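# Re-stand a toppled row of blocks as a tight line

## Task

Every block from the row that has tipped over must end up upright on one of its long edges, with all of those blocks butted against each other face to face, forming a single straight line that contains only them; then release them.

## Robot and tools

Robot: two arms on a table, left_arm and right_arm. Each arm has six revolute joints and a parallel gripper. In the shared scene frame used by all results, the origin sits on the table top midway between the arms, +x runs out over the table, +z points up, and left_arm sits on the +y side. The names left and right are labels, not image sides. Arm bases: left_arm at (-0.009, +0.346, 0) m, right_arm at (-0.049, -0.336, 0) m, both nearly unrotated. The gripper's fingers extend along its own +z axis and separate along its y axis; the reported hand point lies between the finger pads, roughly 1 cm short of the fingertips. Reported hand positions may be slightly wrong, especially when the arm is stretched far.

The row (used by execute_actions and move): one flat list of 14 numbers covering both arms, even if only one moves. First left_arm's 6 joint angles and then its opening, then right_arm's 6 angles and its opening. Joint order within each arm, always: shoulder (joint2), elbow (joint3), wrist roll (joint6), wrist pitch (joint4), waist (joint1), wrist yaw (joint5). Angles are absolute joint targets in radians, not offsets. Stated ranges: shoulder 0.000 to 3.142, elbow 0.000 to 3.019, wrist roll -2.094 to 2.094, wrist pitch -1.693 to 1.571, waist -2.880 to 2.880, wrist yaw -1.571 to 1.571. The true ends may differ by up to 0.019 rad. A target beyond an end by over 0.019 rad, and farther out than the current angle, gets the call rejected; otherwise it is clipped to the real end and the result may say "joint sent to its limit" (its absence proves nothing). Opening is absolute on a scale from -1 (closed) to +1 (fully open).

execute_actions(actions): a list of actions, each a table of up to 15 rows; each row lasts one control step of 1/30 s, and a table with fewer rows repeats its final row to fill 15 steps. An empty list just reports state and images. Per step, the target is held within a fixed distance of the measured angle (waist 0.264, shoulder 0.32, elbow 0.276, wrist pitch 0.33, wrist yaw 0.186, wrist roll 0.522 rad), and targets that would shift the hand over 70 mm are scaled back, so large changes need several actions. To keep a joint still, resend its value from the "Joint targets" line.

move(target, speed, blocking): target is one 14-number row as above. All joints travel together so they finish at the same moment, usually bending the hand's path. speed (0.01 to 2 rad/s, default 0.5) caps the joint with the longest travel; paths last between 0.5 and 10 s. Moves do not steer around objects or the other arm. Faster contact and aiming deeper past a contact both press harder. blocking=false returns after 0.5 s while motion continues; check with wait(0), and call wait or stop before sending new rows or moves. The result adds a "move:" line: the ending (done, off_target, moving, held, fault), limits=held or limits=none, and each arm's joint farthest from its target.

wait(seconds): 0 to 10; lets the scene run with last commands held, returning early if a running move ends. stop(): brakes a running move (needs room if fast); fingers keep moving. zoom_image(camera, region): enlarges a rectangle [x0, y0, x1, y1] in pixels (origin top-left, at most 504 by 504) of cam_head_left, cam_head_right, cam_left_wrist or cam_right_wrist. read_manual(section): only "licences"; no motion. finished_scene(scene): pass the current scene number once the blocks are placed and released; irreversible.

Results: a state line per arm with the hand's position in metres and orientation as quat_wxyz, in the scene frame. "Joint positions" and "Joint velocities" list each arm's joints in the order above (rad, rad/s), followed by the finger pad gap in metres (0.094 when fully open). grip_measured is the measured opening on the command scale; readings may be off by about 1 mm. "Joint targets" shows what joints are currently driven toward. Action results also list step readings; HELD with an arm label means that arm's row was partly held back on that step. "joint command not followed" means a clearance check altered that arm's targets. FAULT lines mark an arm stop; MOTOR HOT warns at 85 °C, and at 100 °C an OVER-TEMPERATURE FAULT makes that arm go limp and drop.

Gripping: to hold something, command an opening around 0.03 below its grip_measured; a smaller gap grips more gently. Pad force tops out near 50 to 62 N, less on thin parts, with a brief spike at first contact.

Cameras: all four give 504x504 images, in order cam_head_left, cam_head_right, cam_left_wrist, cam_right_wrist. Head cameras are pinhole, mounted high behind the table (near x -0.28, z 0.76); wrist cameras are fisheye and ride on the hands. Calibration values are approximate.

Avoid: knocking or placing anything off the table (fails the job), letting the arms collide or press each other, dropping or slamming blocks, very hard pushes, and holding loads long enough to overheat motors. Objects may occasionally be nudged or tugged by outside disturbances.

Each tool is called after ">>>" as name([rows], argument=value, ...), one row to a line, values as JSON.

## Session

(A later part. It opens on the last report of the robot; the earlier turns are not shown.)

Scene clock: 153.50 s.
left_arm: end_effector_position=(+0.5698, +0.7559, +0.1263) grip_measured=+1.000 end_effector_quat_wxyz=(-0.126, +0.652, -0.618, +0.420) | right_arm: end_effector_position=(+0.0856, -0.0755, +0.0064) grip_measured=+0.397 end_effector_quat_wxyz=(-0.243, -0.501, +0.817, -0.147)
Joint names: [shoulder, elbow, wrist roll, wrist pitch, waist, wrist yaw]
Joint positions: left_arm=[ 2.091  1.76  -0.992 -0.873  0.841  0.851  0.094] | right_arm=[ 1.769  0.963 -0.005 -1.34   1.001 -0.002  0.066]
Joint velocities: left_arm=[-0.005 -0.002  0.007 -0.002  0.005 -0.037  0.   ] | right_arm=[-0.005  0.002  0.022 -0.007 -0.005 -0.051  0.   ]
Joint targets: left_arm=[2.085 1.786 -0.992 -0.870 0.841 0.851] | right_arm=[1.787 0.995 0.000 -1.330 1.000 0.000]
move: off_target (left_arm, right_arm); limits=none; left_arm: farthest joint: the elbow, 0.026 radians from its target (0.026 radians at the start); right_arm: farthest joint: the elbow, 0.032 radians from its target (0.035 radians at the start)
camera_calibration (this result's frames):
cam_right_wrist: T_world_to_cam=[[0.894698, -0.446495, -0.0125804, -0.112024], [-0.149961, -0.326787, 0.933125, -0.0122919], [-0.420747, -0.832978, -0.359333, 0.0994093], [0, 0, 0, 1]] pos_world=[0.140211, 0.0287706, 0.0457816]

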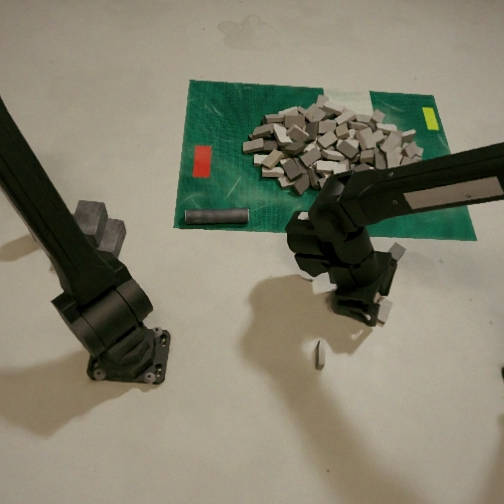

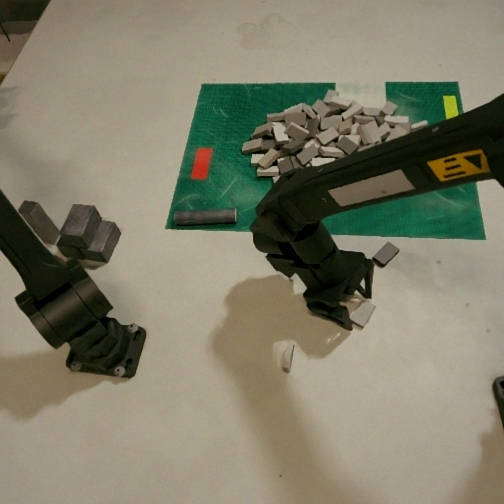

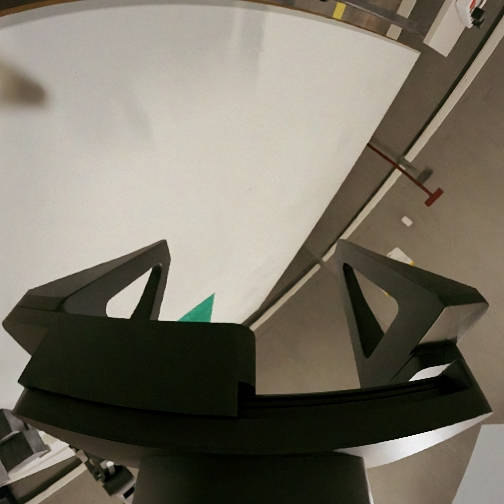

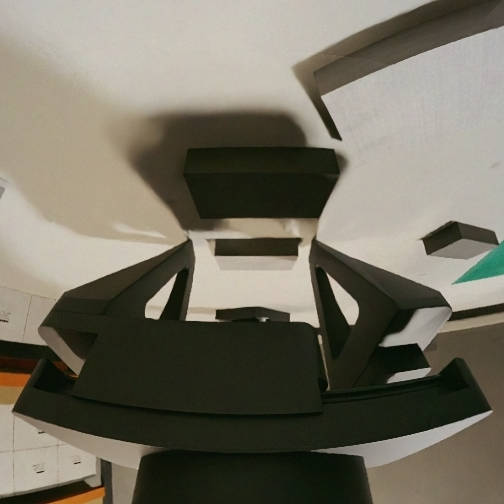

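>>> execute_actions([
  [[2.085,1.786,-0.992,-0.87,0.841,0.851,1,1.795,0.995,0,-1.375,1.0,0,0.4]],
  [[2.085,1.786,-0.992,-0.87,0.841,0.851,1,1.795,0.995,0,-1.375,1.0,0,0.1]],
  [[2.085,1.786,-0.992,-0.87,0.841,0.851,1,1.795,0.995,0,-1.375,1.0,0,-0.1]],
  [[2.085,1.786,-0.992,-0.87,0.841,0.851,1,1.795,0.995,0,-1.375,1.0,0,-0.1]],
])

>>> move(target=[2.085,1.786,-0.992,-0.87,0.841,0.851,1,1.3,0.995,0,-1.375,1.0,0,-0.1])

>>> move(target=[2.085,1.786,-0.992,-0.87,0.841,0.851,1,1.15,0.2,0,0.4,1.35,0,-0.1], speed=0.8)

Scene clock: 156.93 s.
left_arm: end_effector_position=(+0.5698, +0.7559, +0.1263) grip_measured=+1.000 end_effector_quat_wxyz=(-0.126, +0.652, -0.618, +0.420) | right_arm: end_effector_position=(+0.0834, -0.0802, +0.0086) grip_measured=-0.075 end_effector_quat_wxyz=(-0.254, -0.499, +0.814, -0.154)
Joint names: [shoulder, elbow, wrist roll, wrist pitch, waist, wrist yaw]
Joint positions: left_arm=[ 2.091  1.76  -0.992 -0.873  0.841  0.851  0.094] | right_arm=[ 1.774  0.963 -0.005 -1.364  1.001 -0.     0.043]
Joint velocities: left_arm=[-0.015 -0.007  0.022 -0.007 -0.005  0.022  0.   ] | right_arm=[ 0.015 -0.017 -0.066  0.002 -0.005  0.037  0.   ]
Joint targets: left_arm=[2.085 1.786 -0.992 -0.870 0.841 0.851] | right_arm=[1.795 0.995 -0.000 -1.375 1.000 -0.000]
Step readings (joint positions; steps 1 to 15: 1st action; 16 to 30: 2nd action; 31 to 45: 3rd action; 46 to 60: 4th action):
0: left_arm=[2.091 1.760 -0.992 -0.873 0.841 0.851] | right_arm=[1.769 0.963 -0.005 -1.340 1.001 -0.002]
1: left_arm=[2.091 1.760 -0.992 -0.873 0.841 0.851] | right_arm=[1.769 0.963 -0.005 -1.343 1.001 -0.002]
2: left_arm=[2.091 1.760 -0.992 -0.873 0.841 0.851] | right_arm=[1.770 0.963 -0.005 -1.350 1.001 -0.002]
4: left_arm=[2.091 1.760 -0.992 -0.873 0.841 0.851] | right_arm=[1.771 0.963 -0.005 -1.360 1.001 -0.002]
8: left_arm=[2.091 1.760 -0.992 -0.873 0.841 0.851] | right_arm=[1.773 0.963 -0.005 -1.363 1.001 -0.002]
15: left_arm=[2.091 1.760 -0.992 -0.873 0.841 0.851] | right_arm=[1.774 0.963 -0.005 -1.363 1.001 -0.002]
16: left_arm=[2.091 1.760 -0.992 -0.873 0.841 0.851] | right_arm=[1.774 0.963 -0.005 -1.363 1.001 -0.002]
17: left_arm=[2.091 1.760 -0.992 -0.873 0.841 0.851] | right_arm=[1.774 0.963 -0.005 -1.363 1.001 -0.002]
19: left_arm=[2.091 1.760 -0.992 -0.873 0.841 0.851] | right_arm=[1.774 0.963 -0.005 -1.363 1.001 -0.002]
23: left_arm=[2.091 1.760 -0.992 -0.873 0.841 0.851] | right_arm=[1.774 0.963 -0.005 -1.363 1.001 -0.002]
30: left_arm=[2.091 1.760 -0.992 -0.873 0.841 0.851] | right_arm=[1.774 0.963 -0.005 -1.363 1.001 -0.002]
31: left_arm=[2.091 1.760 -0.992 -0.873 0.841 0.851] | right_arm=[1.774 0.963 -0.005 -1.363 1.001 -0.000]
32: left_arm=[2.091 1.760 -0.992 -0.873 0.841 0.851] | right_arm=[1.774 0.963 -0.005 -1.363 1.001 -0.000]
34: left_arm=[2.091 1.760 -0.992 -0.873 0.841 0.851] | right_arm=[1.774 0.963 -0.005 -1.364 1.001 -0.000]
38: left_arm=[2.091 1.760 -0.992 -0.873 0.841 0.851] | right_arm=[1.774 0.963 -0.005 -1.364 1.001 -0.000]
45: left_arm=[2.091 1.760 -0.992 -0.873 0.841 0.851] | right_arm=[1.774 0.963 -0.005 -1.364 1.001 -0.000]
46: left_arm=[2.091 1.760 -0.992 -0.873 0.841 0.851] | right_arm=[1.774 0.963 -0.005 -1.364 1.001 -0.000]
47: left_arm=[2.091 1.760 -0.992 -0.873 0.841 0.851] | right_arm=[1.774 0.963 -0.005 -1.364 1.001 -0.000]
49: left_arm=[2.091 1.760 -0.992 -0.873 0.841 0.851] | right_arm=[1.774 0.963 -0.005 -1.364 1.001 -0.000]
53: left_arm=[2.091 1.760 -0.992 -0.873 0.841 0.851] | right_arm=[1.774 0.963 -0.005 -1.364 1.001 -0.000]
60: Joint positions above
camera_calibration (this result's frames):
cam_right_wrist: T_world_to_cam=[[0.894836, -0.446235, -0.0119758, -0.112127], [-0.138604, -0.303244, 0.942779, -0.0152829], [-0.424333, -0.841972, -0.333203, 0.0947729], [0, 0, 0, 1]] pos_world=[0.138432, 0.0251267, 0.0446442]

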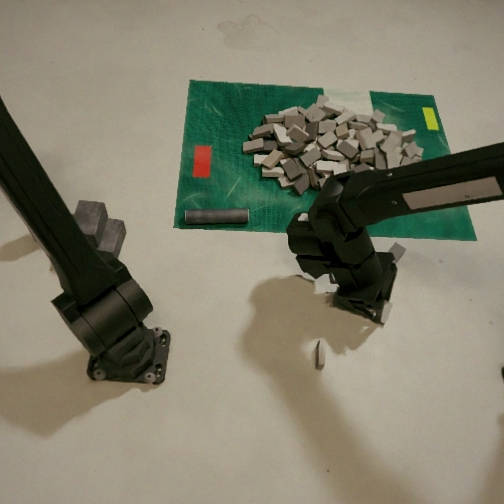

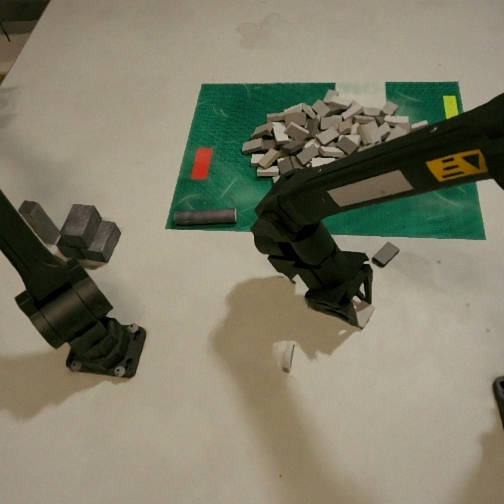

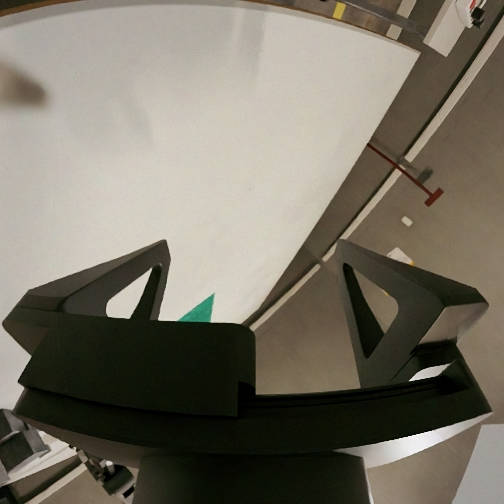

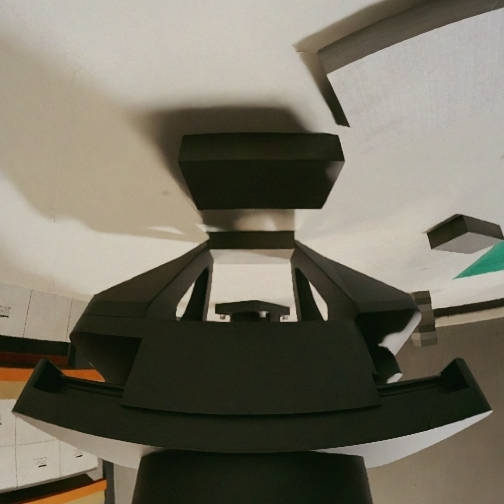

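Scene clock: 158.33 s.
left_arm: end_effector_position=(+0.5698, +0.7559, +0.1263) grip_measured=+1.000 end_effector_quat_wxyz=(-0.126, +0.652, -0.618, +0.420) | right_arm: end_effector_position=(+0.0950, -0.0576, +0.1461) grip_measured=-0.075 end_effector_quat_wxyz=(-0.053, -0.522, +0.851, -0.032)
Joint names: [shoulder, elbow, wrist roll, wrist pitch, waist, wrist yaw]
Joint positions: left_arm=[ 2.091  1.76  -0.992 -0.873  0.841  0.851  0.094] | right_arm=[ 1.292  0.963 -0.005 -1.367  1.001 -0.     0.043]
Joint velocities: left_arm=[-0.005 -0.002  0.007  0.002 -0.005  0.007  0.   ] | right_arm=[-0.005 -0.027  0.037 -0.002  0.005  0.007 -0.001]
Joint targets: left_arm=[2.085 1.786 -0.992 -0.870 0.841 0.851] | right_arm=[1.300 0.995 0.000 -1.375 1.000 -0.000]
move: off_target (left_arm, right_arm); limits=none; left_arm: farthest joint: the elbow, 0.026 radians from its target (0.026 radians at the start); right_arm: farthest joint: the elbow, 0.032 radians from its target (0.032 radians at the start)
camera_calibration (this result's frames):
cam_right_wrist: T_world_to_cam=[[0.896712, -0.442588, -0.00483127, -0.111811], [-0.320168, -0.656141, 0.683353, -0.101719], [-0.305613, -0.611224, -0.730073, 0.224531], [0, 0, 0, 1]] pos_world=[0.136314, 0.0210104, 0.232893]

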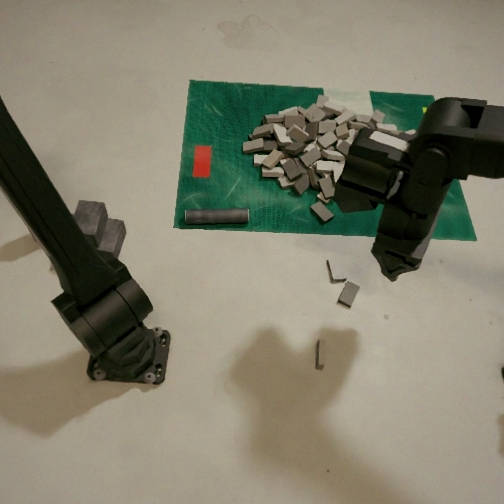

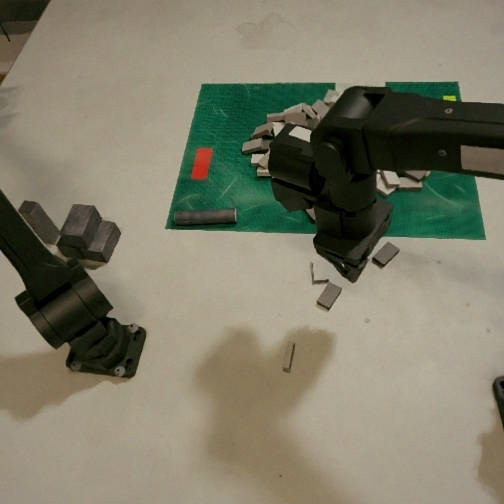

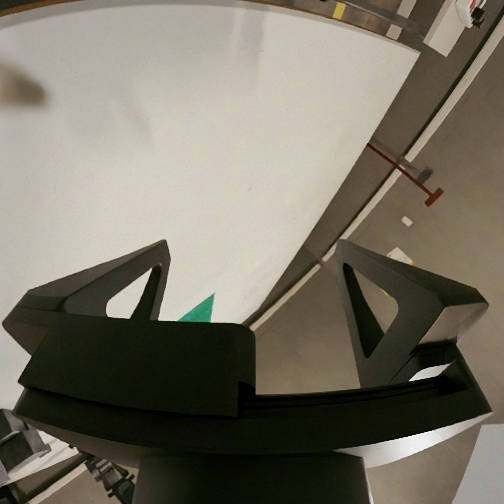

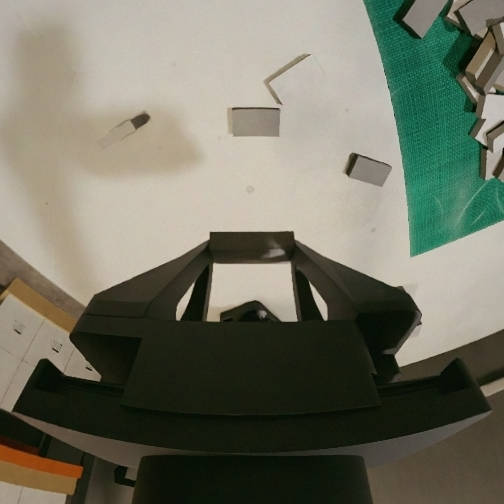

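Scene clock: 161.10 s.
left_arm: end_effector_position=(+0.5698, +0.7559, +0.1263) grip_measured=+1.000 end_effector_quat_wxyz=(-0.126, +0.652, -0.618, +0.420) | right_arm: end_effector_position=(+0.0006, +0.0161, +0.0546) grip_measured=-0.075 end_effector_quat_wxyz=(+0.357, -0.580, +0.663, +0.309)
Joint names: [shoulder, elbow, wrist roll, wrist pitch, waist, wrist yaw]
Joint positions: left_arm=[ 2.091  1.76  -0.992 -0.873  0.841  0.851  0.094] | right_arm=[ 1.163  0.197 -0.005  0.38   1.338 -0.     0.043]
Joint velocities: left_arm=[-0.015 -0.002 -0.022 -0.012  0.005 -0.037  0.   ] | right_arm=[-0.005 -0.017 -0.051 -0.012  0.005 -0.022 -0.   ]
Joint targets: left_arm=[2.085 1.786 -0.992 -0.870 0.841 0.851] | right_arm=[1.150 0.200 -0.000 0.400 1.350 -0.000]
move: off_target (left_arm); limits=none; left_arm: farthest joint: the elbow, 0.026 radians from its target (0.026 radians at the start); right_arm: farthest joint: the wrist pitch, 0.020 radians from its target (1.767 radians at the start)
camera_calibration (this result's frames):
cam_right_wrist: T_world_to_cam=[[0.991919, -0.126224, 0.0127868, -0.00108427], [-0.113871, -0.930198, -0.348947, 0.0396464], [0.0559397, 0.344672, -0.937055, 0.169568], [0, 0, 0, 1]] pos_world=[-0.00389549, -0.0217031, 0.172743]

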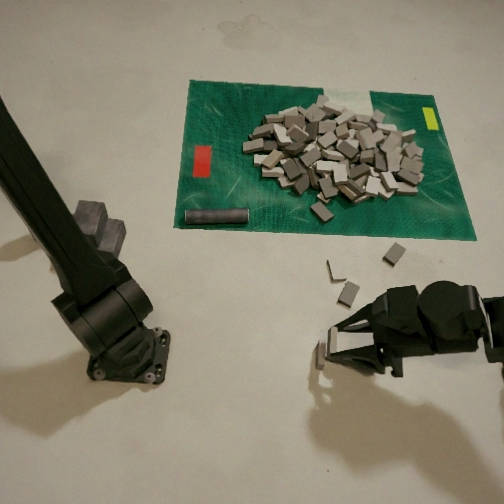

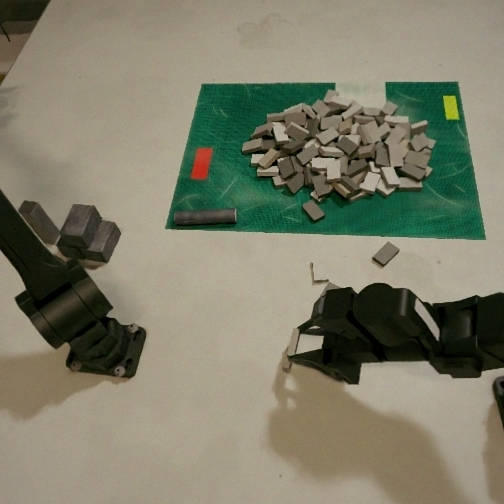

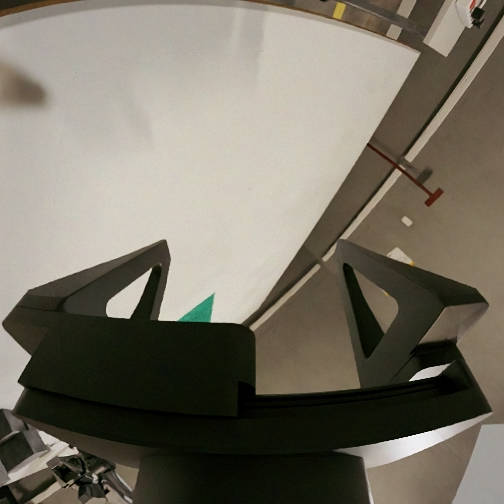

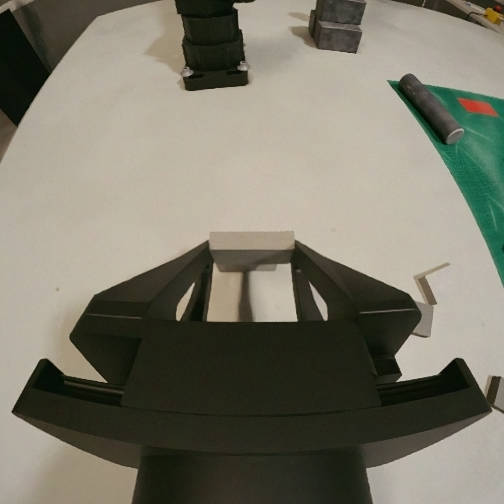

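>>> move(target=[2.085,1.786,-0.992,-0.87,0.841,0.851,1,1.275,0.16,0,0.51,1.362,0,-0.1], speed=0.2)

>>> zoom_image(camera="cam_head_left", region=[280,300,400,400])

Scene clock: 163.93 s.
left_arm: end_effector_position=(+0.5698, +0.7559, +0.1263) grip_measured=+1.000 end_effector_quat_wxyz=(-0.126, +0.652, -0.618, +0.420) | right_arm: end_effector_position=(-0.0048, +0.0052, +0.0275) grip_measured=-0.075 end_effector_quat_wxyz=(+0.344, -0.589, +0.666, +0.302)
Joint names: [shoulder, elbow, wrist roll, wrist pitch, waist, wrist yaw]
Joint positions: left_arm=[ 2.091  1.76  -0.992 -0.873  0.841  0.851  0.094] | right_arm=[ 1.268  0.16  -0.005  0.489  1.349 -0.     0.043]
Joint velocities: left_arm=[-0.005 -0.002 -0.022 -0.002 -0.005  0.066  0.   ] | right_arm=[ 0.005  0.012  0.037  0.002 -0.005  0.007  0.   ]
Joint targets: left_arm=[2.085 1.786 -0.992 -0.870 0.841 0.851] | right_arm=[1.275 0.160 0.000 0.510 1.362 0.000]
move: off_target (left_arm, right_arm); limits=none; left_arm: farthest joint: the elbow, 0.026 radians from its target (0.026 radians at the start); right_arm: farthest joint: the wrist pitch, 0.021 radians from its target (0.130 radians at the start)
camera_calibration (this result's frames):
cam_right_wrist: T_world_to_cam=[[0.993307, -0.114838, 0.0123988, 0.00316604], [-0.104947, -0.942134, -0.318386, 0.0186617], [0.0482441, 0.314954, -0.94788, 0.148712], [0, 0, 0, 1]] pos_world=[-0.00836081, -0.0288919, 0.146863]

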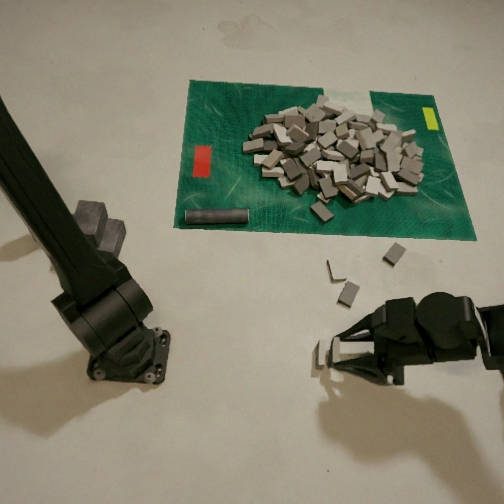

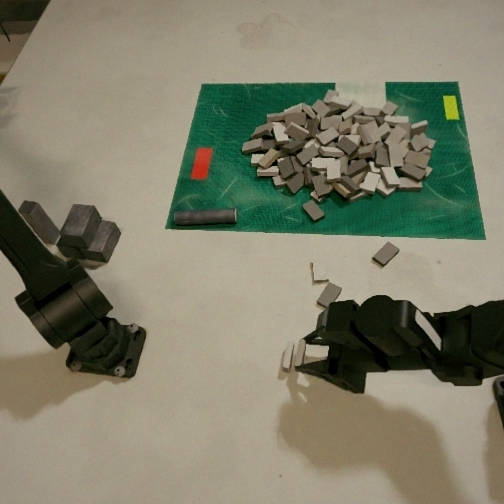

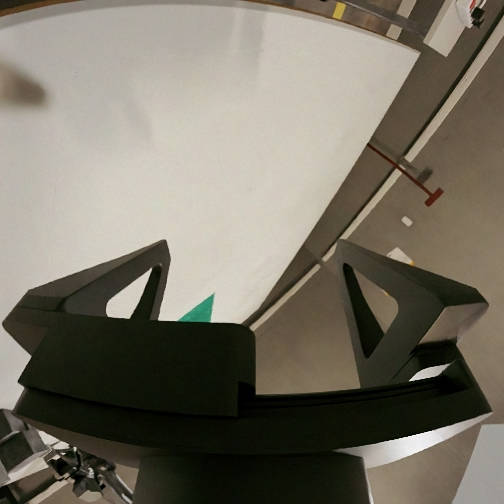

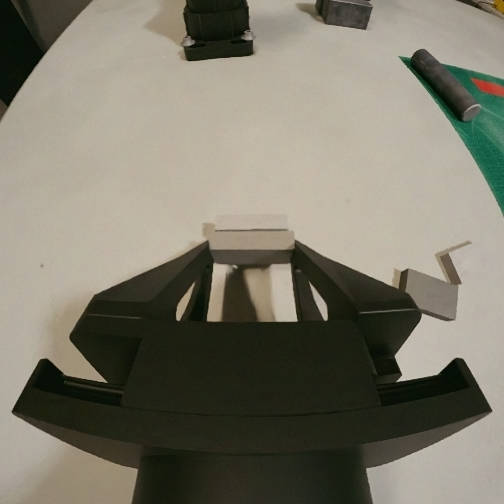

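Region (280, 300, 400, 400) of cam_head_left's 504x504 image, scaled by 4.200, with more detail than that image has.

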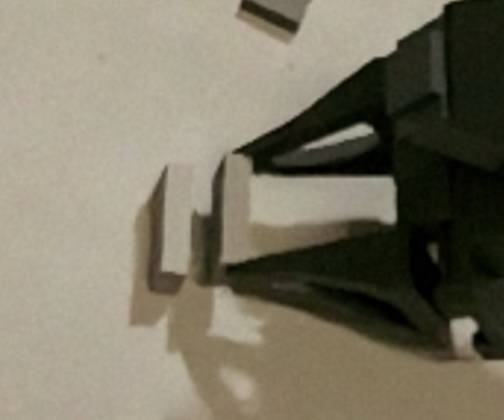

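>>> move(target=[2.085,1.786,-0.992,-0.87,0.841,0.851,1,1.36,0.16,0,0.605,1.362,0,-0.1], speed=0.1)

>>> zoom_image(camera="cam_head_left", region=[280,300,400,400])

Scene clock: 166.60 s.
left_arm: end_effector_position=(+0.5698, +0.7559, +0.1263) grip_measured=+1.000 end_effector_quat_wxyz=(-0.126, +0.652, -0.618, +0.420) | right_arm: end_effector_position=(-0.0042, +0.0098, +0.0198) grip_measured=-0.075 end_effector_quat_wxyz=(+0.349, -0.587, +0.664, +0.306)
Joint names: [shoulder, elbow, wrist roll, wrist pitch, waist, wrist yaw]
Joint positions: left_arm=[ 2.091  1.76  -0.992 -0.873  0.841  0.851  0.094] | right_arm=[ 1.351  0.16  -0.005  0.584  1.349 -0.     0.043]
Joint velocities: left_arm=[-0.015  0.007 -0.022 -0.012 -0.005  0.022  0.   ] | right_arm=[-0.005 -0.012  0.051 -0.007 -0.005  0.022  0.   ]
Joint targets: left_arm=[2.085 1.786 -0.992 -0.870 0.841 0.851] | right_arm=[1.360 0.160 0.000 0.605 1.362 -0.000]
move: off_target (left_arm, right_arm); limits=none; left_arm: farthest joint: the elbow, 0.026 radians from its target (0.026 radians at the start); right_arm: farthest joint: the wrist pitch, 0.021 radians from its target (0.116 radians at the start)
camera_calibration (this result's frames):
cam_right_wrist: T_world_to_cam=[[0.993287, -0.114994, 0.012551, 0.0032031], [-0.104429, -0.938084, -0.330293, 0.0208207], [0.0497555, 0.326765, -0.943795, 0.139764], [0, 0, 0, 1]] pos_world=[-0.00796133, -0.02577, 0.138745]

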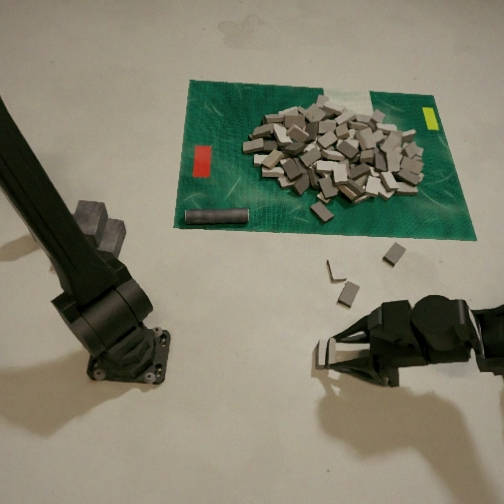

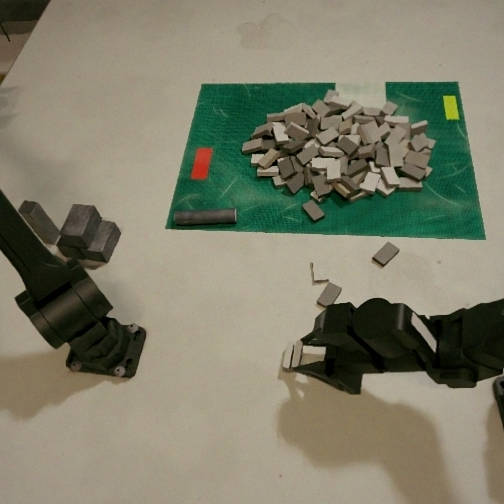

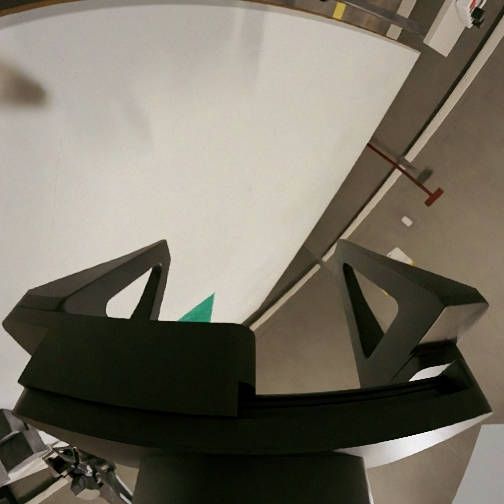

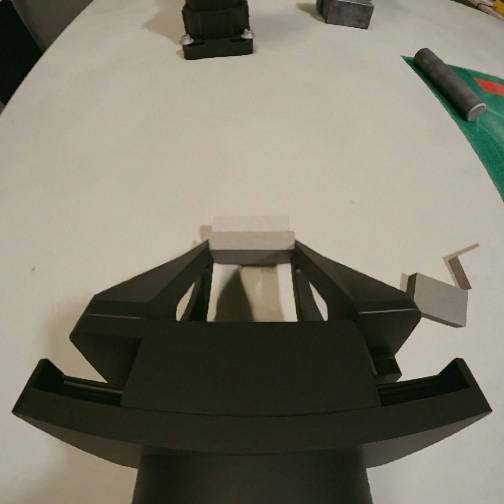

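Region (280, 300, 400, 400) of cam_head_left's 504x504 image, scaled by 4.200, with more detail than that image has.

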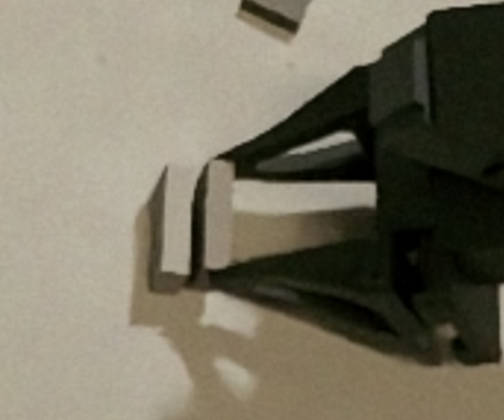

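Still ~3 mm high; lower slightly, then release.

>>> execute_actions([
  [[2.085,1.786,-0.992,-0.87,0.841,0.851,1,1.375,0.155,0,0.61,1.362,0,-0.1]],
  [[2.085,1.786,-0.992,-0.87,0.841,0.851,1,1.385,0.15,0,0.62,1.362,0,-0.1]],
  [[2.085,1.786,-0.992,-0.87,0.841,0.851,1,1.385,0.15,0,0.62,1.362,0,0.4]],
  [[2.085,1.786,-0.992,-0.87,0.841,0.851,1,1.385,0.15,0,0.62,1.362,0,0.4]],
])

>>> move(target=[2.085,1.786,-0.992,-0.87,0.841,0.851,1,1.0,0.2,0,0.4,1.362,0,0.4])

>>> move(target=[2.085,1.786,-0.992,-0.87,0.841,0.851,1,1.3,1.2,0,-1.5,0.99,0,0.4], speed=0.9)

Scene clock: 170.47 s.
left_arm: end_effector_position=(+0.5698, +0.7559, +0.1263) grip_measured=+1.000 end_effector_quat_wxyz=(-0.126, +0.652, -0.618, +0.420) | right_arm: end_effector_position=(-0.0047, +0.0054, +0.0128) grip_measured=+0.397 end_effector_quat_wxyz=(+0.344, -0.589, +0.666, +0.302)
Joint names: [shoulder, elbow, wrist roll, wrist pitch, waist, wrist yaw]
Joint positions: left_arm=[ 2.091  1.76  -0.992 -0.873  0.841  0.851  0.094] | right_arm=[ 1.375  0.151 -0.005  0.604  1.349 -0.     0.066]
Joint velocities: left_arm=[-0.005 -0.012 -0.022 -0.027 -0.005 -0.007  0.   ] | right_arm=[ 0.005 -0.017  0.066 -0.002  0.005 -0.051 -0.   ]
Joint targets: left_arm=[2.085 1.786 -0.992 -0.870 0.841 0.851] | right_arm=[1.385 0.150 0.000 0.620 1.362 0.000]
Step readings (joint positions; steps 1 to 15: 1st action; 16 to 30: 2nd action; 31 to 45: 3rd action; 46 to 60: 4th action):
0: left_arm=[2.091 1.760 -0.992 -0.873 0.841 0.851] | right_arm=[1.351 0.160 -0.005 0.584 1.349 -0.000]
1: left_arm=[2.091 1.760 -0.992 -0.873 0.841 0.851] | right_arm=[1.352 0.160 -0.005 0.585 1.349 -0.000]
2: left_arm=[2.091 1.760 -0.992 -0.873 0.841 0.851] | right_arm=[1.354 0.159 -0.005 0.588 1.349 -0.000]
4: left_arm=[2.091 1.760 -0.992 -0.873 0.841 0.851] | right_arm=[1.361 0.159 -0.005 0.589 1.349 -0.000]
8: left_arm=[2.091 1.760 -0.992 -0.873 0.841 0.851] | right_arm=[1.367 0.156 -0.005 0.589 1.349 -0.000]
15: left_arm=[2.091 1.760 -0.992 -0.873 0.841 0.851] | right_arm=[1.367 0.156 -0.005 0.589 1.349 -0.000]
16: left_arm=[2.091 1.760 -0.992 -0.873 0.841 0.851] | right_arm=[1.367 0.155 -0.005 0.591 1.349 -0.000]
17: left_arm=[2.091 1.760 -0.992 -0.873 0.841 0.851] | right_arm=[1.369 0.154 -0.005 0.595 1.349 -0.000]
19: left_arm=[2.091 1.760 -0.992 -0.873 0.841 0.851] | right_arm=[1.372 0.153 -0.005 0.599 1.349 -0.000]
23: left_arm=[2.091 1.760 -0.992 -0.873 0.841 0.851] | right_arm=[1.375 0.151 -0.005 0.599 1.349 -0.000]
30: left_arm=[2.091 1.760 -0.992 -0.873 0.841 0.851] | right_arm=[1.375 0.151 -0.005 0.599 1.349 -0.000]
31: left_arm=[2.091 1.760 -0.992 -0.873 0.841 0.851] | right_arm=[1.375 0.151 -0.005 0.599 1.349 -0.000]
32: left_arm=[2.091 1.760 -0.992 -0.873 0.841 0.851] | right_arm=[1.375 0.151 -0.005 0.601 1.349 -0.000]
34: left_arm=[2.091 1.760 -0.992 -0.873 0.841 0.851] | right_arm=[1.375 0.151 -0.005 0.604 1.349 -0.000]
38: left_arm=[2.091 1.760 -0.992 -0.873 0.841 0.851] | right_arm=[1.375 0.151 -0.005 0.604 1.349 -0.000]
45: left_arm=[2.091 1.760 -0.992 -0.873 0.841 0.851] | right_arm=[1.375 0.151 -0.005 0.604 1.349 -0.000]
46: left_arm=[2.091 1.760 -0.992 -0.873 0.841 0.851] | right_arm=[1.375 0.151 -0.005 0.604 1.349 -0.000]
47: left_arm=[2.091 1.760 -0.992 -0.873 0.841 0.851] | right_arm=[1.375 0.151 -0.005 0.604 1.349 -0.000]
49: left_arm=[2.091 1.760 -0.992 -0.873 0.841 0.851] | right_arm=[1.375 0.151 -0.005 0.604 1.349 -0.000]
53: left_arm=[2.091 1.760 -0.992 -0.873 0.841 0.851] | right_arm=[1.375 0.151 -0.005 0.604 1.349 -0.000]
60: Joint positions above
camera_calibration (this result's frames):
cam_right_wrist: T_world_to_cam=[[0.993309, -0.114824, 0.0123849, 0.00334541], [-0.104994, -0.942495, -0.317301, 0.0142048], [0.0481064, 0.313878, -0.948244, 0.134706], [0, 0, 0, 1]] pos_world=[-0.00831184, -0.0285092, 0.1322]

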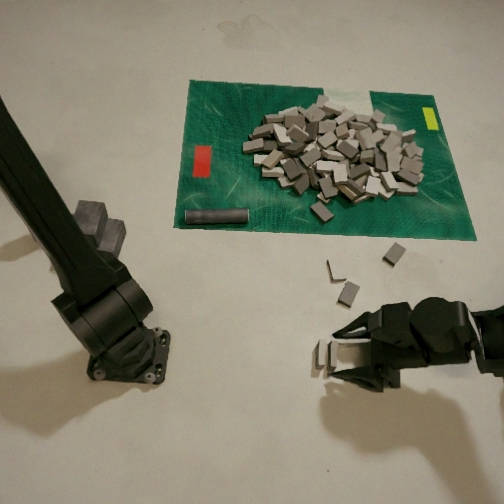

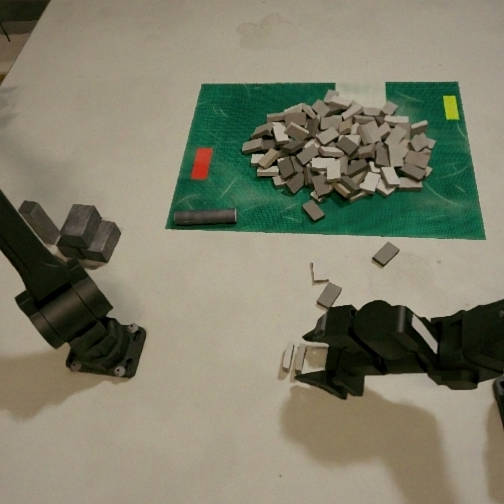

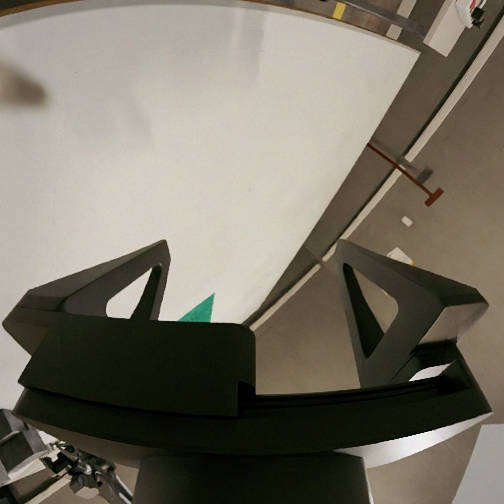

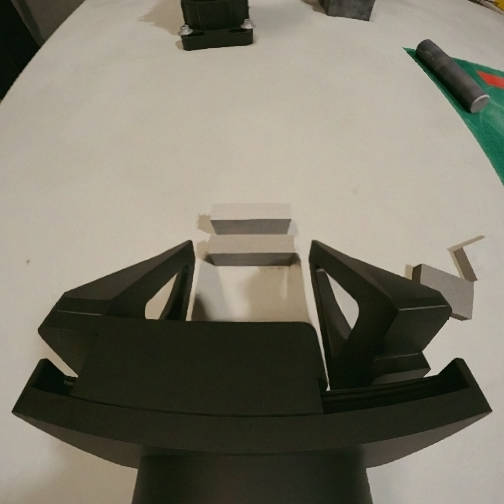

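Scene clock: 171.73 s.
left_arm: end_effector_position=(+0.5698, +0.7559, +0.1263) grip_measured=+1.000 end_effector_quat_wxyz=(-0.126, +0.652, -0.618, +0.420) | right_arm: end_effector_position=(-0.0038, +0.0129, +0.0982) grip_measured=+0.397 end_effector_quat_wxyz=(+0.406, -0.558, +0.631, +0.355)
Joint names: [shoulder, elbow, wrist roll, wrist pitch, waist, wrist yaw]
Joint positions: left_arm=[ 2.091  1.76  -0.992 -0.873  0.841  0.851  0.094] | right_arm=[ 0.999  0.158 -0.005  0.409  1.349 -0.     0.066]
Joint velocities: left_arm=[-0.005 -0.007 -0.007 -0.007 -0.005 -0.037  0.   ] | right_arm=[-0.015 -0.002 -0.066 -0.017 -0.015  0.037 -0.   ]
Joint targets: left_arm=[2.085 1.786 -0.992 -0.870 0.841 0.851] | right_arm=[1.000 0.200 0.000 0.400 1.362 0.000]
move: off_target (left_arm, right_arm); limits=none; left_arm: farthest joint: the elbow, 0.026 radians from its target (0.026 radians at the start); right_arm: farthest joint: the elbow, 0.042 radians from its target (0.049 radians at the start)
camera_calibration (this result's frames):
cam_right_wrist: T_world_to_cam=[[0.992986, -0.117344, 0.0144518, 0.0020242], [-0.0952943, -0.866697, -0.489648, 0.0644456], [0.0699828, 0.484836, -0.871801, 0.203642], [0, 0, 0, 1]] pos_world=[-0.0101202, -0.0426408, 0.209062]

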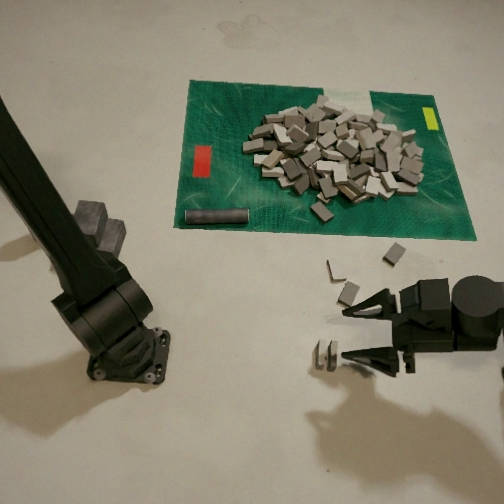

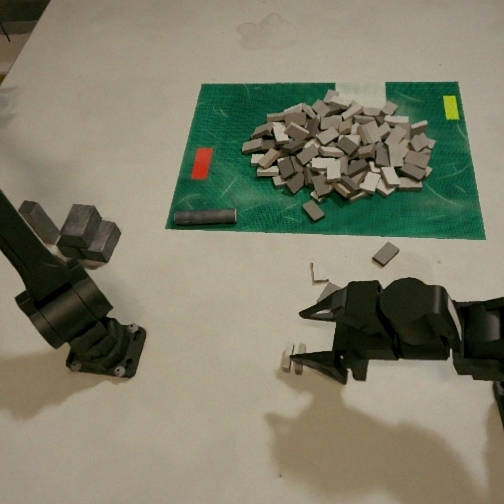

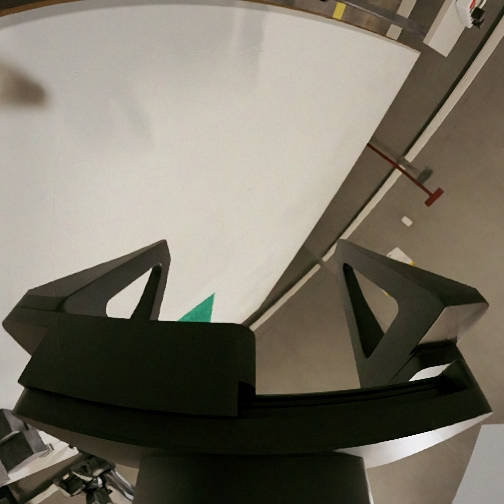

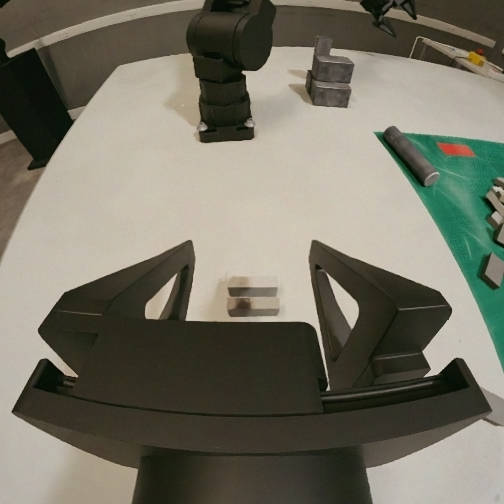

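Scene clock: 174.43 s.
left_arm: end_effector_position=(+0.5698, +0.7559, +0.1263) grip_measured=+1.000 end_effector_quat_wxyz=(-0.126, +0.652, -0.618, +0.420) | right_arm: end_effector_position=(+0.1102, -0.0288, +0.2189) grip_measured=+0.397 end_effector_quat_wxyz=(-0.021, -0.522, +0.852, -0.012)
Joint names: [shoulder, elbow, wrist roll, wrist pitch, waist, wrist yaw]
Joint positions: left_arm=[ 2.091  1.76  -0.992 -0.873  0.841  0.851  0.094] | right_arm=[ 1.282  1.155 -0.005 -1.492  1.    -0.     0.066]
Joint velocities: left_arm=[ 0.005 -0.007  0.051  0.007 -0.005 -0.037  0.   ] | right_arm=[-0.005 -0.007  0.051 -0.002 -0.015 -0.022  0.   ]
Joint targets: left_arm=[2.085 1.786 -0.992 -0.870 0.841 0.851] | right_arm=[1.300 1.200 -0.000 -1.500 0.990 0.000]
move: off_target (left_arm, right_arm); limits=none; left_arm: farthest joint: the elbow, 0.026 radians from its target (0.026 radians at the start); right_arm: farthest joint: the elbow, 0.045 radians from its target (1.042 radians at the start)
camera_calibration (this result's frames):
cam_right_wrist: T_world_to_cam=[[0.896353, -0.443327, -0.00353226, -0.112665], [-0.344046, -0.7006, 0.625134, -0.113593], [-0.279614, -0.559125, -0.78051, 0.309599], [0, 0, 0, 1]] pos_world=[0.148474, 0.043574, 0.312258]

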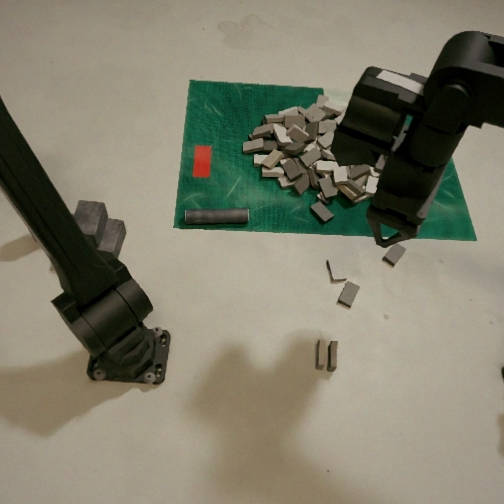

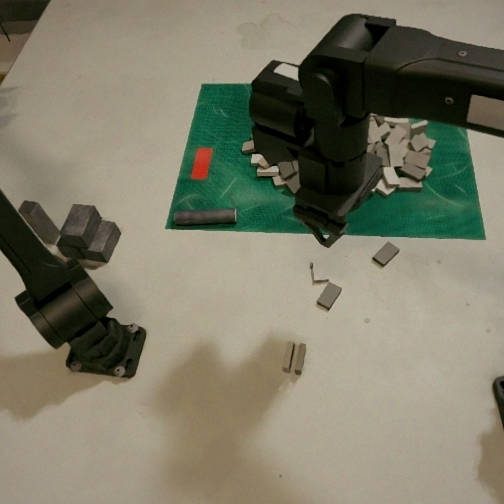

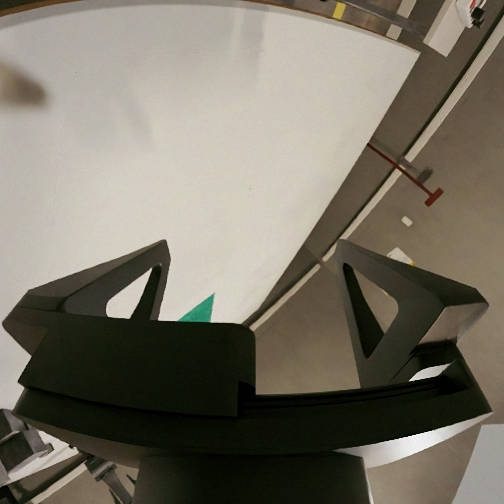

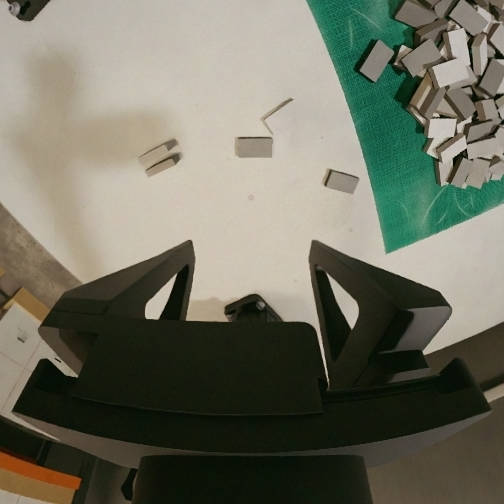

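>>> move(target=[2.085,1.786,-0.992,-0.87,0.841,0.851,1,1.875,1.205,0,-1.44,0.99,0,0.3])

Scene clock: 176.97 s.
left_arm: end_effector_position=(+0.5698, +0.7559, +0.1263) grip_measured=+1.000 end_effector_quat_wxyz=(-0.126, +0.652, -0.618, +0.420) | right_arm: end_effector_position=(+0.1145, -0.0205, +0.0188) grip_measured=+0.303 end_effector_quat_wxyz=(-0.245, -0.501, +0.817, -0.148)
Joint names: [shoulder, elbow, wrist roll, wrist pitch, waist, wrist yaw]
Joint positions: left_arm=[ 2.091  1.76  -0.992 -0.873  0.841  0.851  0.094] | right_arm=[ 1.874  1.169 -0.005 -1.447  1.    -0.     0.061]
Joint velocities: left_arm=[-0.015  0.007 -0.037  0.007 -0.015  0.051  0.   ] | right_arm=[-0.015  0.007  0.022 -0.002  0.005 -0.007  0.   ]
Joint targets: left_arm=[2.085 1.786 -0.992 -0.870 0.841 0.851] | right_arm=[1.875 1.205 0.000 -1.440 0.990 -0.000]
move: off_target (left_arm, right_arm); limits=none; left_arm: farthest joint: the elbow, 0.026 radians from its target (0.026 radians at the start); right_arm: farthest joint: the elbow, 0.036 radians from its target (0.050 radians at the start)
camera_calibration (this result's frames):
cam_right_wrist: T_world_to_cam=[[0.894448, -0.447018, -0.0116846, -0.113235], [-0.148804, -0.322182, 0.93491, -0.00164124], [-0.421686, -0.83449, -0.354694, 0.161891], [0, 0, 0, 1]] pos_world=[0.169306, 0.0839491, 0.0576328]

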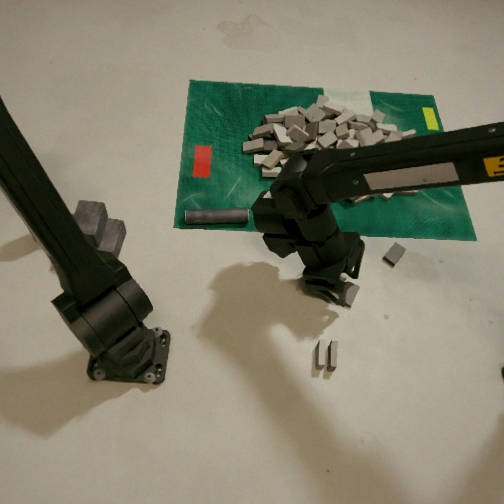

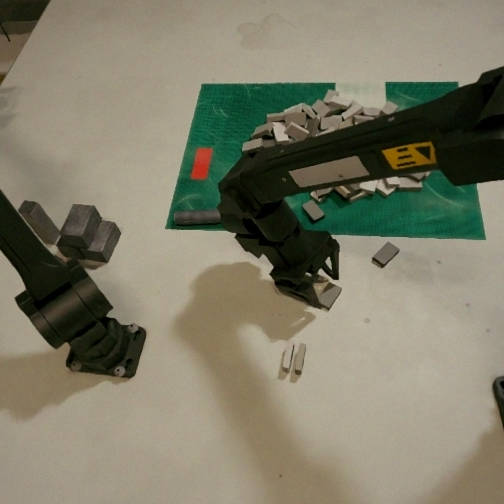

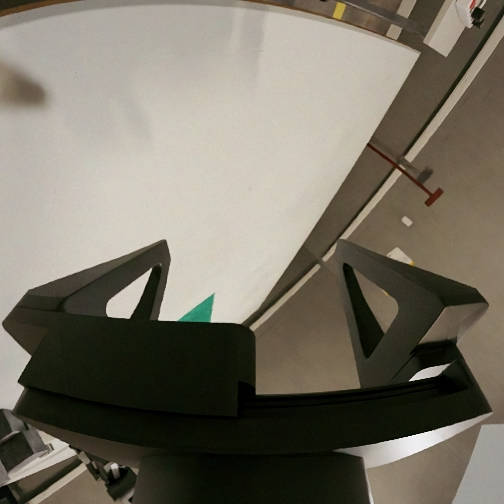

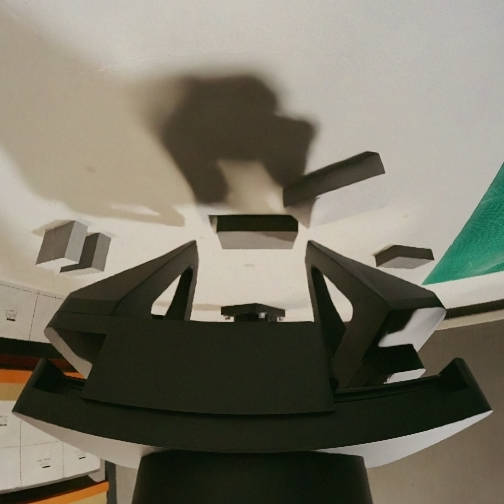

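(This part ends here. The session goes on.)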